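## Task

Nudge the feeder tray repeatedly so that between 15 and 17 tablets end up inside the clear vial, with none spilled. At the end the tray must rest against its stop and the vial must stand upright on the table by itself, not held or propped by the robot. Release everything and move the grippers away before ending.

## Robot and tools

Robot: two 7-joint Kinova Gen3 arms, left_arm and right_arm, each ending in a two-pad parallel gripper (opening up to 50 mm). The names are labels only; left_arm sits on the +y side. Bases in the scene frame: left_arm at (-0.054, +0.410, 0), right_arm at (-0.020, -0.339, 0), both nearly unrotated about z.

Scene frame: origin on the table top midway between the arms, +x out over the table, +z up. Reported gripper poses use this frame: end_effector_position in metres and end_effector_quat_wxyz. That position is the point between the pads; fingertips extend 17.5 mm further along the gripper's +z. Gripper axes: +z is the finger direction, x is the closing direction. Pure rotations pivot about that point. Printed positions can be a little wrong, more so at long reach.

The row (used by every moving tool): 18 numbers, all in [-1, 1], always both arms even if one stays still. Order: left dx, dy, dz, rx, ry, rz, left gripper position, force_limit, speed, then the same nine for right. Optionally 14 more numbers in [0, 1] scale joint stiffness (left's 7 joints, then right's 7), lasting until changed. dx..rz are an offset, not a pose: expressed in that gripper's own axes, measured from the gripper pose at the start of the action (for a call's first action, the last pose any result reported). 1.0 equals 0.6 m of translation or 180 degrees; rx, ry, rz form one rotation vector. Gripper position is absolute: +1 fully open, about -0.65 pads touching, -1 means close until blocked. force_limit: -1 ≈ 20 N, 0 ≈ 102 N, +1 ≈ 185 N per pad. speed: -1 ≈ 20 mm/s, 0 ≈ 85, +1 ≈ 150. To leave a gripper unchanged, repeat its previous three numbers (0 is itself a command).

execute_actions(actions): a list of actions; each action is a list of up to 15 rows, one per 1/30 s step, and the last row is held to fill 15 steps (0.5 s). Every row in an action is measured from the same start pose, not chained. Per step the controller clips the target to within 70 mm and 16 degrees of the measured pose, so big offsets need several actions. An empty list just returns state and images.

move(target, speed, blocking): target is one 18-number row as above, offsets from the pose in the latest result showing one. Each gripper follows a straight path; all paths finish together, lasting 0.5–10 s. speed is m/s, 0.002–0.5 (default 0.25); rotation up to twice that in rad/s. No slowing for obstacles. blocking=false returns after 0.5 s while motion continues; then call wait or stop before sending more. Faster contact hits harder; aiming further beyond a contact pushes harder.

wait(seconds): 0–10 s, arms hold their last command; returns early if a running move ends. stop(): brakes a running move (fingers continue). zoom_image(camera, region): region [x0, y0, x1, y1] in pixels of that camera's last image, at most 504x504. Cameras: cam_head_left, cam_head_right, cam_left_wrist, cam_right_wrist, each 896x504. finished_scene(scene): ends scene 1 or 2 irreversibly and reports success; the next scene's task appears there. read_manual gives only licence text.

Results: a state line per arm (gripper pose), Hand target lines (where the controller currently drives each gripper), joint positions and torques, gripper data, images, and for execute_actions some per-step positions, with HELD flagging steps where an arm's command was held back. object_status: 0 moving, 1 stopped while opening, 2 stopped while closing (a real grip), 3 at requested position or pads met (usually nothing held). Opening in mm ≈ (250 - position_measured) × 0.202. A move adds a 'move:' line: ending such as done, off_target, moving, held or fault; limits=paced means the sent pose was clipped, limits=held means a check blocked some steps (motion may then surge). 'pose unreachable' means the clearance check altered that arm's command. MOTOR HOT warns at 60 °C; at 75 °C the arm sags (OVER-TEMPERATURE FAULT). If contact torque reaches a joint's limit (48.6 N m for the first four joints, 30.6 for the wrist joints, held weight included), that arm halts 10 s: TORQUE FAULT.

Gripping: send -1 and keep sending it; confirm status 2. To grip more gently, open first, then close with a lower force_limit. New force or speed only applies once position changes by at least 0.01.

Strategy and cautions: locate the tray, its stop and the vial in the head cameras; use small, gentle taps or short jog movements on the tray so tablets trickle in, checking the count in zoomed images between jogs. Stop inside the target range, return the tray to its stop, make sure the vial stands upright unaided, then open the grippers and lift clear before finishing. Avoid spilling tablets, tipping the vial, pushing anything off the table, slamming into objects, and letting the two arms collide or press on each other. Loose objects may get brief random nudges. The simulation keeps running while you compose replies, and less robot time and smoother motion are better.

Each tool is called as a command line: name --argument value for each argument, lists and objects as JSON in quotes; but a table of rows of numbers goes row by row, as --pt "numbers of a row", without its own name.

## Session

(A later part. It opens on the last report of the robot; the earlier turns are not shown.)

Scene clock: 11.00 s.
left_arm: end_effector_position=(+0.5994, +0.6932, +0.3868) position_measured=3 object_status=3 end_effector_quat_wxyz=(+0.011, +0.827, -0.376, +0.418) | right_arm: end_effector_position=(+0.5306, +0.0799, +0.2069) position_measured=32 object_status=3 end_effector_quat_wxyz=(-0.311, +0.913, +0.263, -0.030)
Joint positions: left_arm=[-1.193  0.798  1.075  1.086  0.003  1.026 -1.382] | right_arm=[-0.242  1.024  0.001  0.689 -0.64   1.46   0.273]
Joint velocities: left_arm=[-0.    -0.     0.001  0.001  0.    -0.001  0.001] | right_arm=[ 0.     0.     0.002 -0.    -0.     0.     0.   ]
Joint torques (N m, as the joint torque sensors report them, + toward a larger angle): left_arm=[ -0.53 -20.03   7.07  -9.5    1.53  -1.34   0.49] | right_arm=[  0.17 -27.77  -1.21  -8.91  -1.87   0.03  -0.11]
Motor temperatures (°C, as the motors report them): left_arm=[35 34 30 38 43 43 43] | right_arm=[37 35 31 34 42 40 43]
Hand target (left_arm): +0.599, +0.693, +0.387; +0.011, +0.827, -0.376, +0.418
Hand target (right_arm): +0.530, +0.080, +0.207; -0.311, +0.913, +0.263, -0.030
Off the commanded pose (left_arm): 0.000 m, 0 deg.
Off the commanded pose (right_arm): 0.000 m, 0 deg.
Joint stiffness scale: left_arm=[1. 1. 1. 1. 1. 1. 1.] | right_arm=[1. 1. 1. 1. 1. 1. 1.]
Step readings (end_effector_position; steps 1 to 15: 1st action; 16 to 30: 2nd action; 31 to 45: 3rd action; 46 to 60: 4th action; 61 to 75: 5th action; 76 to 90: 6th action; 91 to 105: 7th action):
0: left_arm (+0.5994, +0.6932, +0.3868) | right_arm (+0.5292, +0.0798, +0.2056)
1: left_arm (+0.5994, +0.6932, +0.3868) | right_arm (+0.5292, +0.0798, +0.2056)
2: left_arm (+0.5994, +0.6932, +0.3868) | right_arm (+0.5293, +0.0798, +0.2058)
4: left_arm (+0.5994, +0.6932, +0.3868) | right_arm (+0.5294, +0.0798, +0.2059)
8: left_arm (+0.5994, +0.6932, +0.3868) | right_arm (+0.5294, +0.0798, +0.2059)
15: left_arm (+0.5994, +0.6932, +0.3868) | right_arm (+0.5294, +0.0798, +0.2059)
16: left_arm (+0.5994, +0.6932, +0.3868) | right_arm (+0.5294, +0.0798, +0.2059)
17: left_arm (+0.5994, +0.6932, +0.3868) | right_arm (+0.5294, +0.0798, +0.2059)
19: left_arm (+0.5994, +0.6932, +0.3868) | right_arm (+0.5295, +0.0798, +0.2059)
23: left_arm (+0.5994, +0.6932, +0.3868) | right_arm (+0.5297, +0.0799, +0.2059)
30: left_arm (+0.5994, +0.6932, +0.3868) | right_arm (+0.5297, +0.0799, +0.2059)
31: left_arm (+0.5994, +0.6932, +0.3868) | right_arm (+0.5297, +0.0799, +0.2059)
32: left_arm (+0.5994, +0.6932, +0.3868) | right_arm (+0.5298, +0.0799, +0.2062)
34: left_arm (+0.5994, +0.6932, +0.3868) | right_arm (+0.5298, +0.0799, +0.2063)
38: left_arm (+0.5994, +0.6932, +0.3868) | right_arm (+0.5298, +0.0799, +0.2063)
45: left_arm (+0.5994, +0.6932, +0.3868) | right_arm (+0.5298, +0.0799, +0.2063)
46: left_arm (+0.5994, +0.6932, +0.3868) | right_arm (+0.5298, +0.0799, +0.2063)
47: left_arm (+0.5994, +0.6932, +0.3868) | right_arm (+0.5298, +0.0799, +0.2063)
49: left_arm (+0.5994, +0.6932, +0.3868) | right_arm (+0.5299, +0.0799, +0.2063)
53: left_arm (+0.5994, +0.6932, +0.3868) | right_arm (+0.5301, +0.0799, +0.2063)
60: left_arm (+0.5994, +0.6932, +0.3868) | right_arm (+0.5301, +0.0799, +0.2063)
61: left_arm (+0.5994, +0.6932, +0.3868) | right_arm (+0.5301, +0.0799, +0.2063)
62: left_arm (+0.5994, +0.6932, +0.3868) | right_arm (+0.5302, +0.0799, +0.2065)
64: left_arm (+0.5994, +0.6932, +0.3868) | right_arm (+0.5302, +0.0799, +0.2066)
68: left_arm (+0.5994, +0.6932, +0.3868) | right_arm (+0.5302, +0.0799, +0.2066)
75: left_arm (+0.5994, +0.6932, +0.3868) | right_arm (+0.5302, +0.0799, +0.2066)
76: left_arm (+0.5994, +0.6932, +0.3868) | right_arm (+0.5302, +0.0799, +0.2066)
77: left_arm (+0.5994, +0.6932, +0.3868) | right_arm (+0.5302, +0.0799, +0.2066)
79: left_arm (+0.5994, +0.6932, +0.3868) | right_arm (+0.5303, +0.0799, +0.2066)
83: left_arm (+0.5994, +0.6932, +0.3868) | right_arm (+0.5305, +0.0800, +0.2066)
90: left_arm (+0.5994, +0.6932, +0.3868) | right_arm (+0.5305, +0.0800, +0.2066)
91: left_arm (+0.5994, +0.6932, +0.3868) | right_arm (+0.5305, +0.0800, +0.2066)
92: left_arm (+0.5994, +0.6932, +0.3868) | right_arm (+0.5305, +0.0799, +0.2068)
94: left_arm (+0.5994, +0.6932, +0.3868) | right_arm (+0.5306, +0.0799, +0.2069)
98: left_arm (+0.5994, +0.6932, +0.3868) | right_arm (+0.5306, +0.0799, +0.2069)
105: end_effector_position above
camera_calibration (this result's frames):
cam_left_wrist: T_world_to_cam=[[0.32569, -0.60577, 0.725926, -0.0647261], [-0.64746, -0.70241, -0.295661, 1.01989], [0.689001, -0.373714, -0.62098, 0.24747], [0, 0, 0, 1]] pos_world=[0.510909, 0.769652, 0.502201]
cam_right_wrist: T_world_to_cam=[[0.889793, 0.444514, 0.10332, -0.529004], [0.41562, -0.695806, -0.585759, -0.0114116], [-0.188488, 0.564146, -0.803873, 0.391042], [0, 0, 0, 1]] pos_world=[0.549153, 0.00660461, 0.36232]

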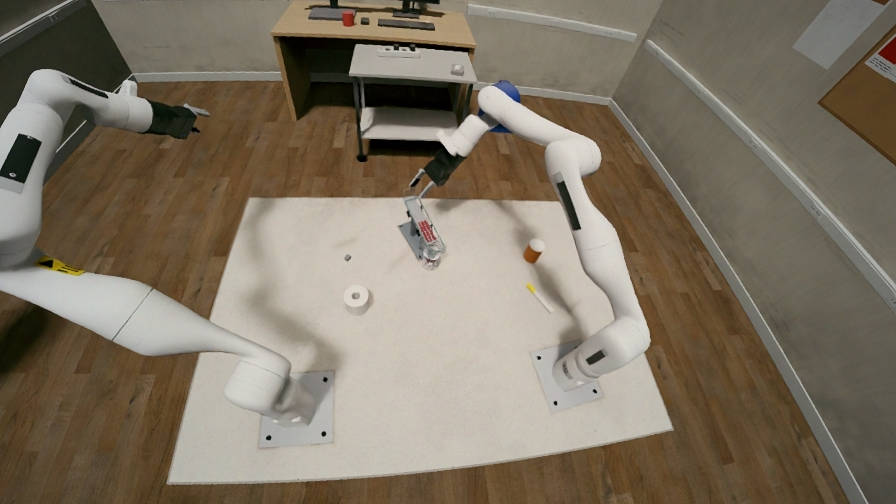

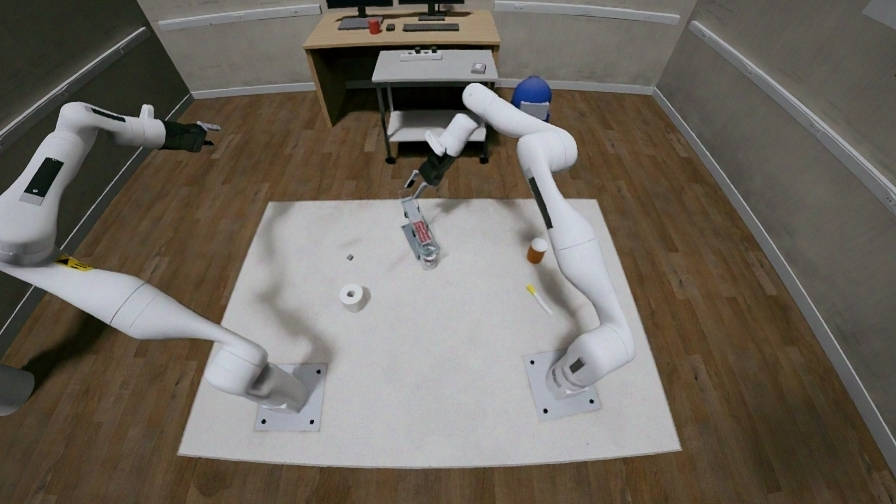

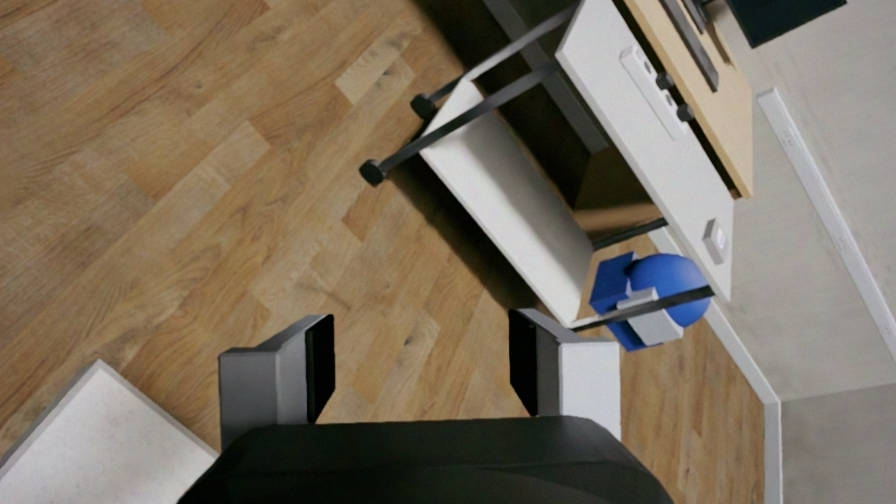

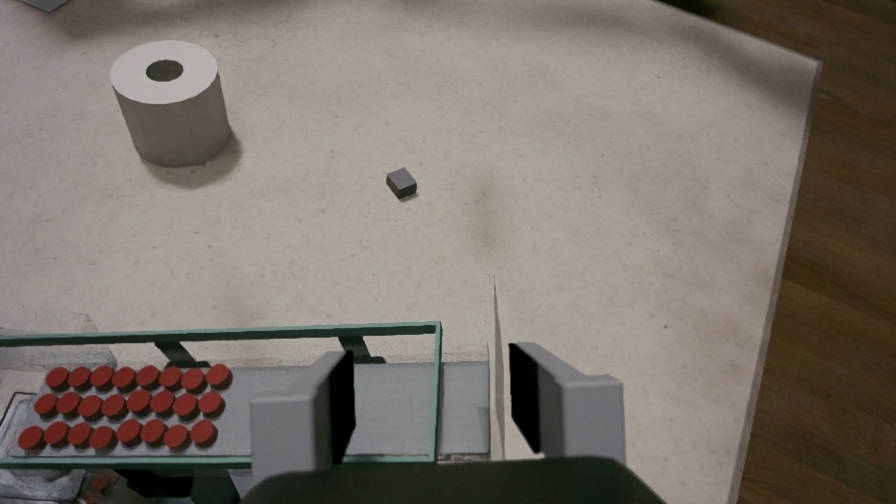

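execute_actions --actions '[[[0,0,0,0,0,0,1,0,0,0,0,0,0,0,0,0,-1,1]],[[0,0,0,0,0,0,1,0,0,0,0,0,0,0,0,1,-1,0.9]]]'

move --target '[0,0,0,0,0,0,1,0,0,0,0.08,-0.18,0,0,0,1,-1,0.9]' --speed 0.15

zoom_image --camera "cam_right_wrist" --region '[50,200,350,450]'

Scene clock: 12.20 s.
left_arm: end_effector_position=(+0.5994, +0.6932, +0.3868) position_measured=3 object_status=3 end_effector_quat_wxyz=(+0.011, +0.827, -0.376, +0.418) | right_arm: end_effector_position=(+0.5308, +0.0800, +0.2071) position_measured=3 object_status=3 end_effector_quat_wxyz=(-0.311, +0.913, +0.263, -0.030)
Joint positions: left_arm=[-1.193  0.798  1.075  1.086  0.003  1.026 -1.382] | right_arm=[-0.242  1.024  0.001  0.688 -0.64   1.46   0.273]
Joint velocities: left_arm=[ 0.     0.001 -0.     0.     0.    -0.001  0.001] | right_arm=[-0.     0.001  0.001  0.    -0.001 -0.001 -0.001]
Joint torques (N m, as the joint torque sensors report them, + toward a larger angle): left_arm=[ -0.34 -20.37   7.33  -9.24   1.47  -1.44   0.31] | right_arm=[  0.1  -27.31  -1.2   -8.85  -1.94   0.08  -0.14]
Motor temperatures (°C, as the motors report them): left_arm=[35 34 30 38 43 43 43] | right_arm=[37 35 31 34 42 40 43]
Hand target (left_arm): +0.599, +0.693, +0.387; +0.011, +0.827, -0.376, +0.418
Hand target (right_arm): +0.531, +0.080, +0.207; -0.311, +0.913, +0.263, -0.030
Off the commanded pose (left_arm): 0.000 m, 0 deg.
Off the commanded pose (right_arm): 0.000 m, 0 deg.
Joint stiffness scale: left_arm=[1. 1. 1. 1. 1. 1. 1.] | right_arm=[1. 1. 1. 1. 1. 1. 1.]
Step readings (end_effector_position; steps 1 to 15: 1st action; 16 to 30: 2nd action):
0: left_arm (+0.5994, +0.6932, +0.3868) | right_arm (+0.5306, +0.0799, +0.2069)
1: left_arm (+0.5994, +0.6932, +0.3868) | right_arm (+0.5306, +0.0799, +0.2069)
2: left_arm (+0.5994, +0.6932, +0.3868) | right_arm (+0.5306, +0.0799, +0.2069)
4: left_arm (+0.5994, +0.6932, +0.3868) | right_arm (+0.5306, +0.0800, +0.2069)
8: left_arm (+0.5994, +0.6932, +0.3868) | right_arm (+0.5308, +0.0800, +0.2069)
15: left_arm (+0.5994, +0.6932, +0.3868) | right_arm (+0.5308, +0.0800, +0.2069)
16: left_arm (+0.5994, +0.6932, +0.3868) | right_arm (+0.5308, +0.0800, +0.2069)
17: left_arm (+0.5994, +0.6932, +0.3868) | right_arm (+0.5308, +0.0800, +0.2070)
19: left_arm (+0.5994, +0.6932, +0.3868) | right_arm (+0.5308, +0.0800, +0.2071)
23: left_arm (+0.5994, +0.6932, +0.3868) | right_arm (+0.5308, +0.0800, +0.2071)
30: end_effector_position above
camera_calibration (this result's frames):
cam_left_wrist: T_world_to_cam=[[0.32569, -0.60577, 0.725926, -0.0647259], [-0.64746, -0.70241, -0.295661, 1.01989], [0.689001, -0.373714, -0.62098, 0.24747], [0, 0, 0, 1]] pos_world=[0.510909, 0.769652, 0.502201]
cam_right_wrist: T_world_to_cam=[[0.889894, 0.4441, 0.104229, -0.529496], [0.415834, -0.695816, -0.585596, -0.0115016], [-0.187538, 0.56446, -0.803874, 0.390754], [0, 0, 0, 1]] pos_world=[0.54926, 0.00658105, 0.362571]

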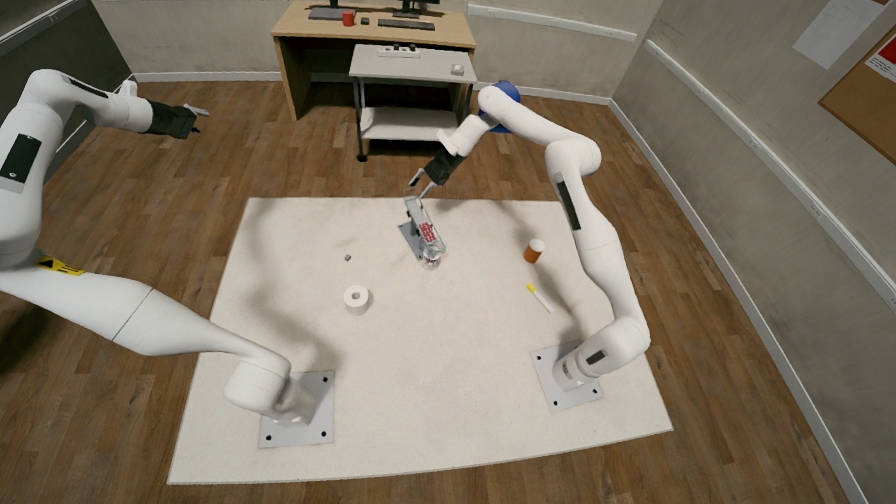

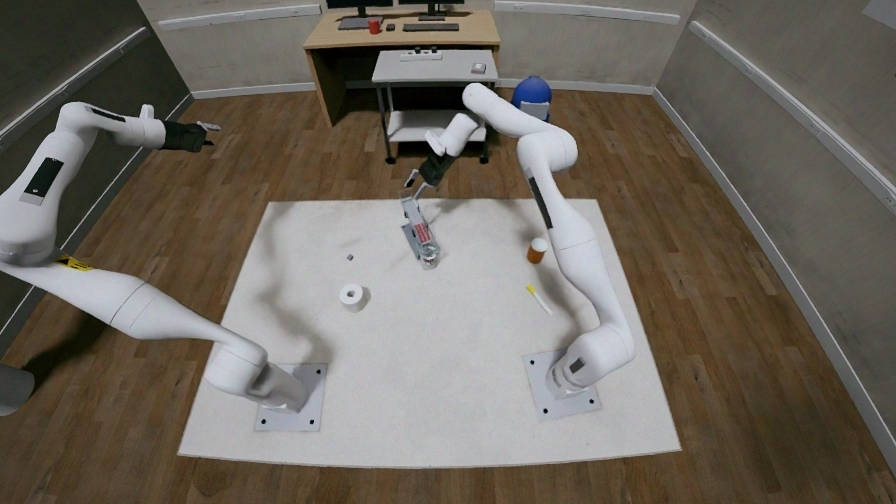

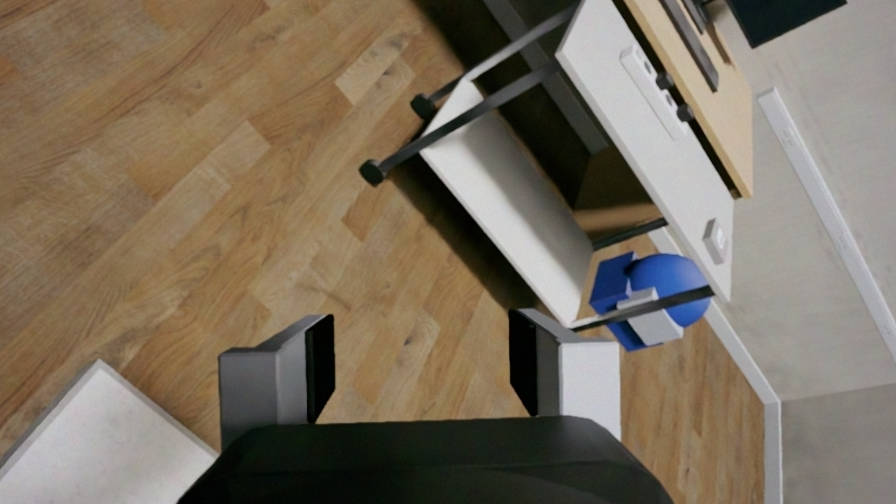

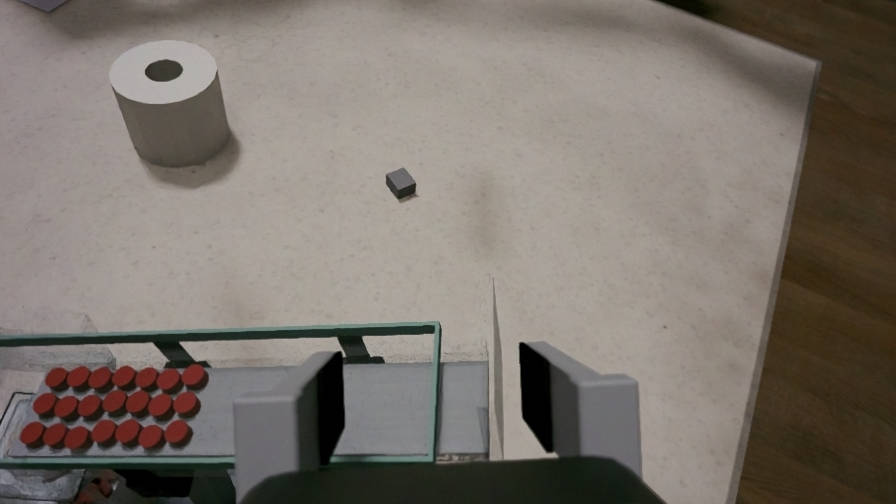

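Scene clock: 13.67 s.
left_arm: end_effector_position=(+0.5994, +0.6932, +0.3868) position_measured=3 object_status=3 end_effector_quat_wxyz=(+0.011, +0.827, -0.376, +0.418) | right_arm: end_effector_position=(+0.5782, -0.0122, +0.2653) position_measured=3 object_status=3 end_effector_quat_wxyz=(-0.307, +0.914, +0.264, -0.025)
Joint positions: left_arm=[-1.193  0.798  1.075  1.086  0.003  1.026 -1.382] | right_arm=[-0.095  1.132  0.003  0.26  -0.64   1.798  0.206]
Joint velocities: left_arm=[-0.    -0.001  0.     0.001  0.001 -0.001 -0.   ] | right_arm=[-0.     0.011  0.002 -0.014 -0.001  0.007 -0.004]
Joint torques (N m, as the joint torque sensors report them, + toward a larger angle): left_arm=[ -0.44 -19.9    7.33  -9.45   1.63  -1.45   0.23] | right_arm=[  0.   -28.05  -1.46  -8.66  -1.95  -0.07  -0.18]
Motor temperatures (°C, as the motors report them): left_arm=[35 34 30 38 43 43 43] | right_arm=[37 35 31 34 42 40 43]
Hand target (left_arm): +0.599, +0.693, +0.387; +0.011, +0.827, -0.376, +0.418
Hand target (right_arm): +0.576, -0.012, +0.266; -0.311, +0.913, +0.263, -0.029
Off the commanded pose (left_arm): 0.000 m, 0 deg.
Off the commanded pose (right_arm): 0.002 m, 1 deg.
Joint stiffness scale: left_arm=[1. 1. 1. 1. 1. 1. 1.] | right_arm=[1. 1. 1. 1. 1. 1. 1.]
move: done
camera_calibration (this result's frames):
cam_left_wrist: T_world_to_cam=[[0.32569, -0.60577, 0.725926, -0.0647258], [-0.64746, -0.70241, -0.295662, 1.01989], [0.689001, -0.373714, -0.62098, 0.24747], [0, 0, 0, 1]] pos_world=[0.510909, 0.769652, 0.502201]
cam_right_wrist: T_world_to_cam=[[0.888695, 0.444721, 0.111553, -0.538068], [0.422275, -0.699106, -0.577004, -0.0672889], [-0.178619, 0.559887, -0.809087, 0.494608], [0, 0, 0, 1]] pos_world=[0.594939, -0.084676, 0.421378]

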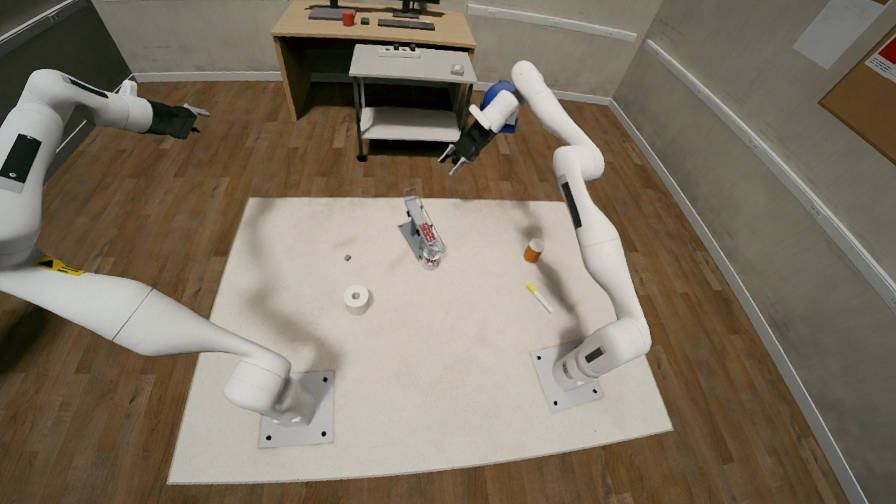

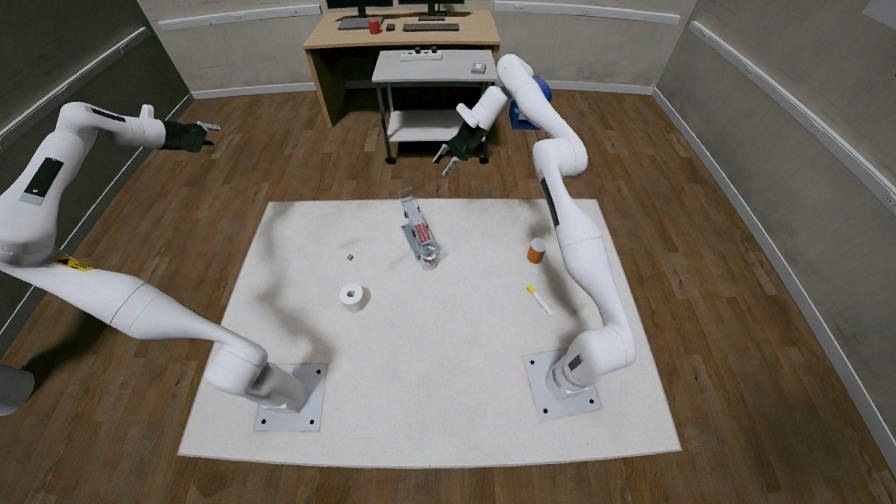

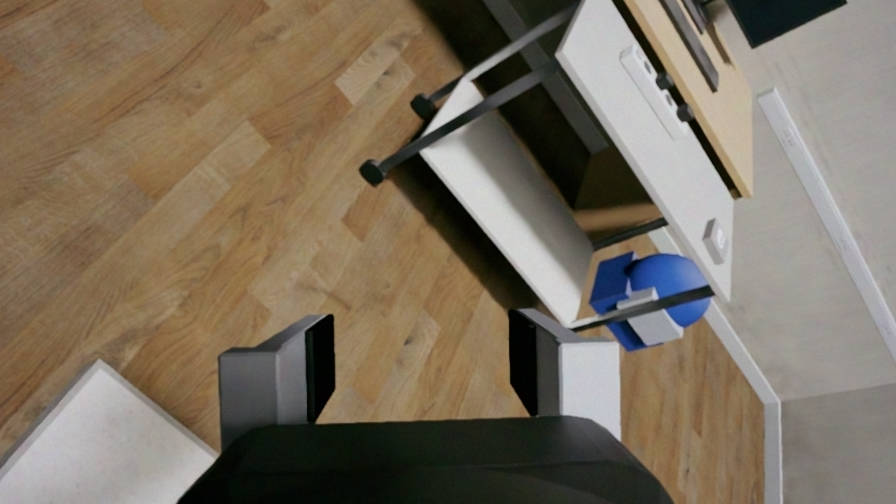

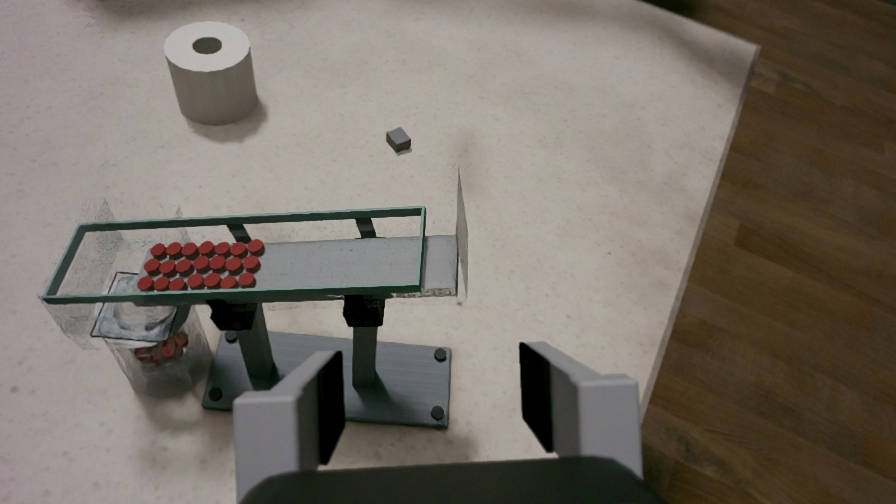

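Region (50, 200, 350, 450) of cam_right_wrist's 896x504 image, scaled by 1.680.

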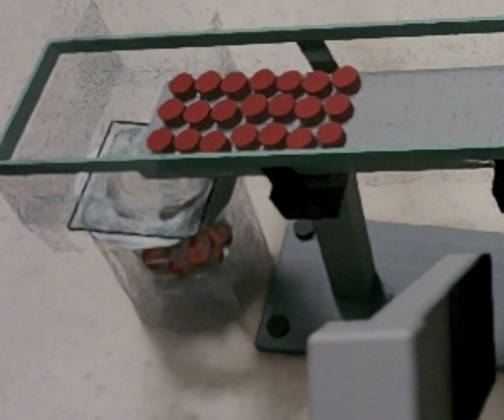

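finished_scene --scene 2

The scene is finished: the task was done.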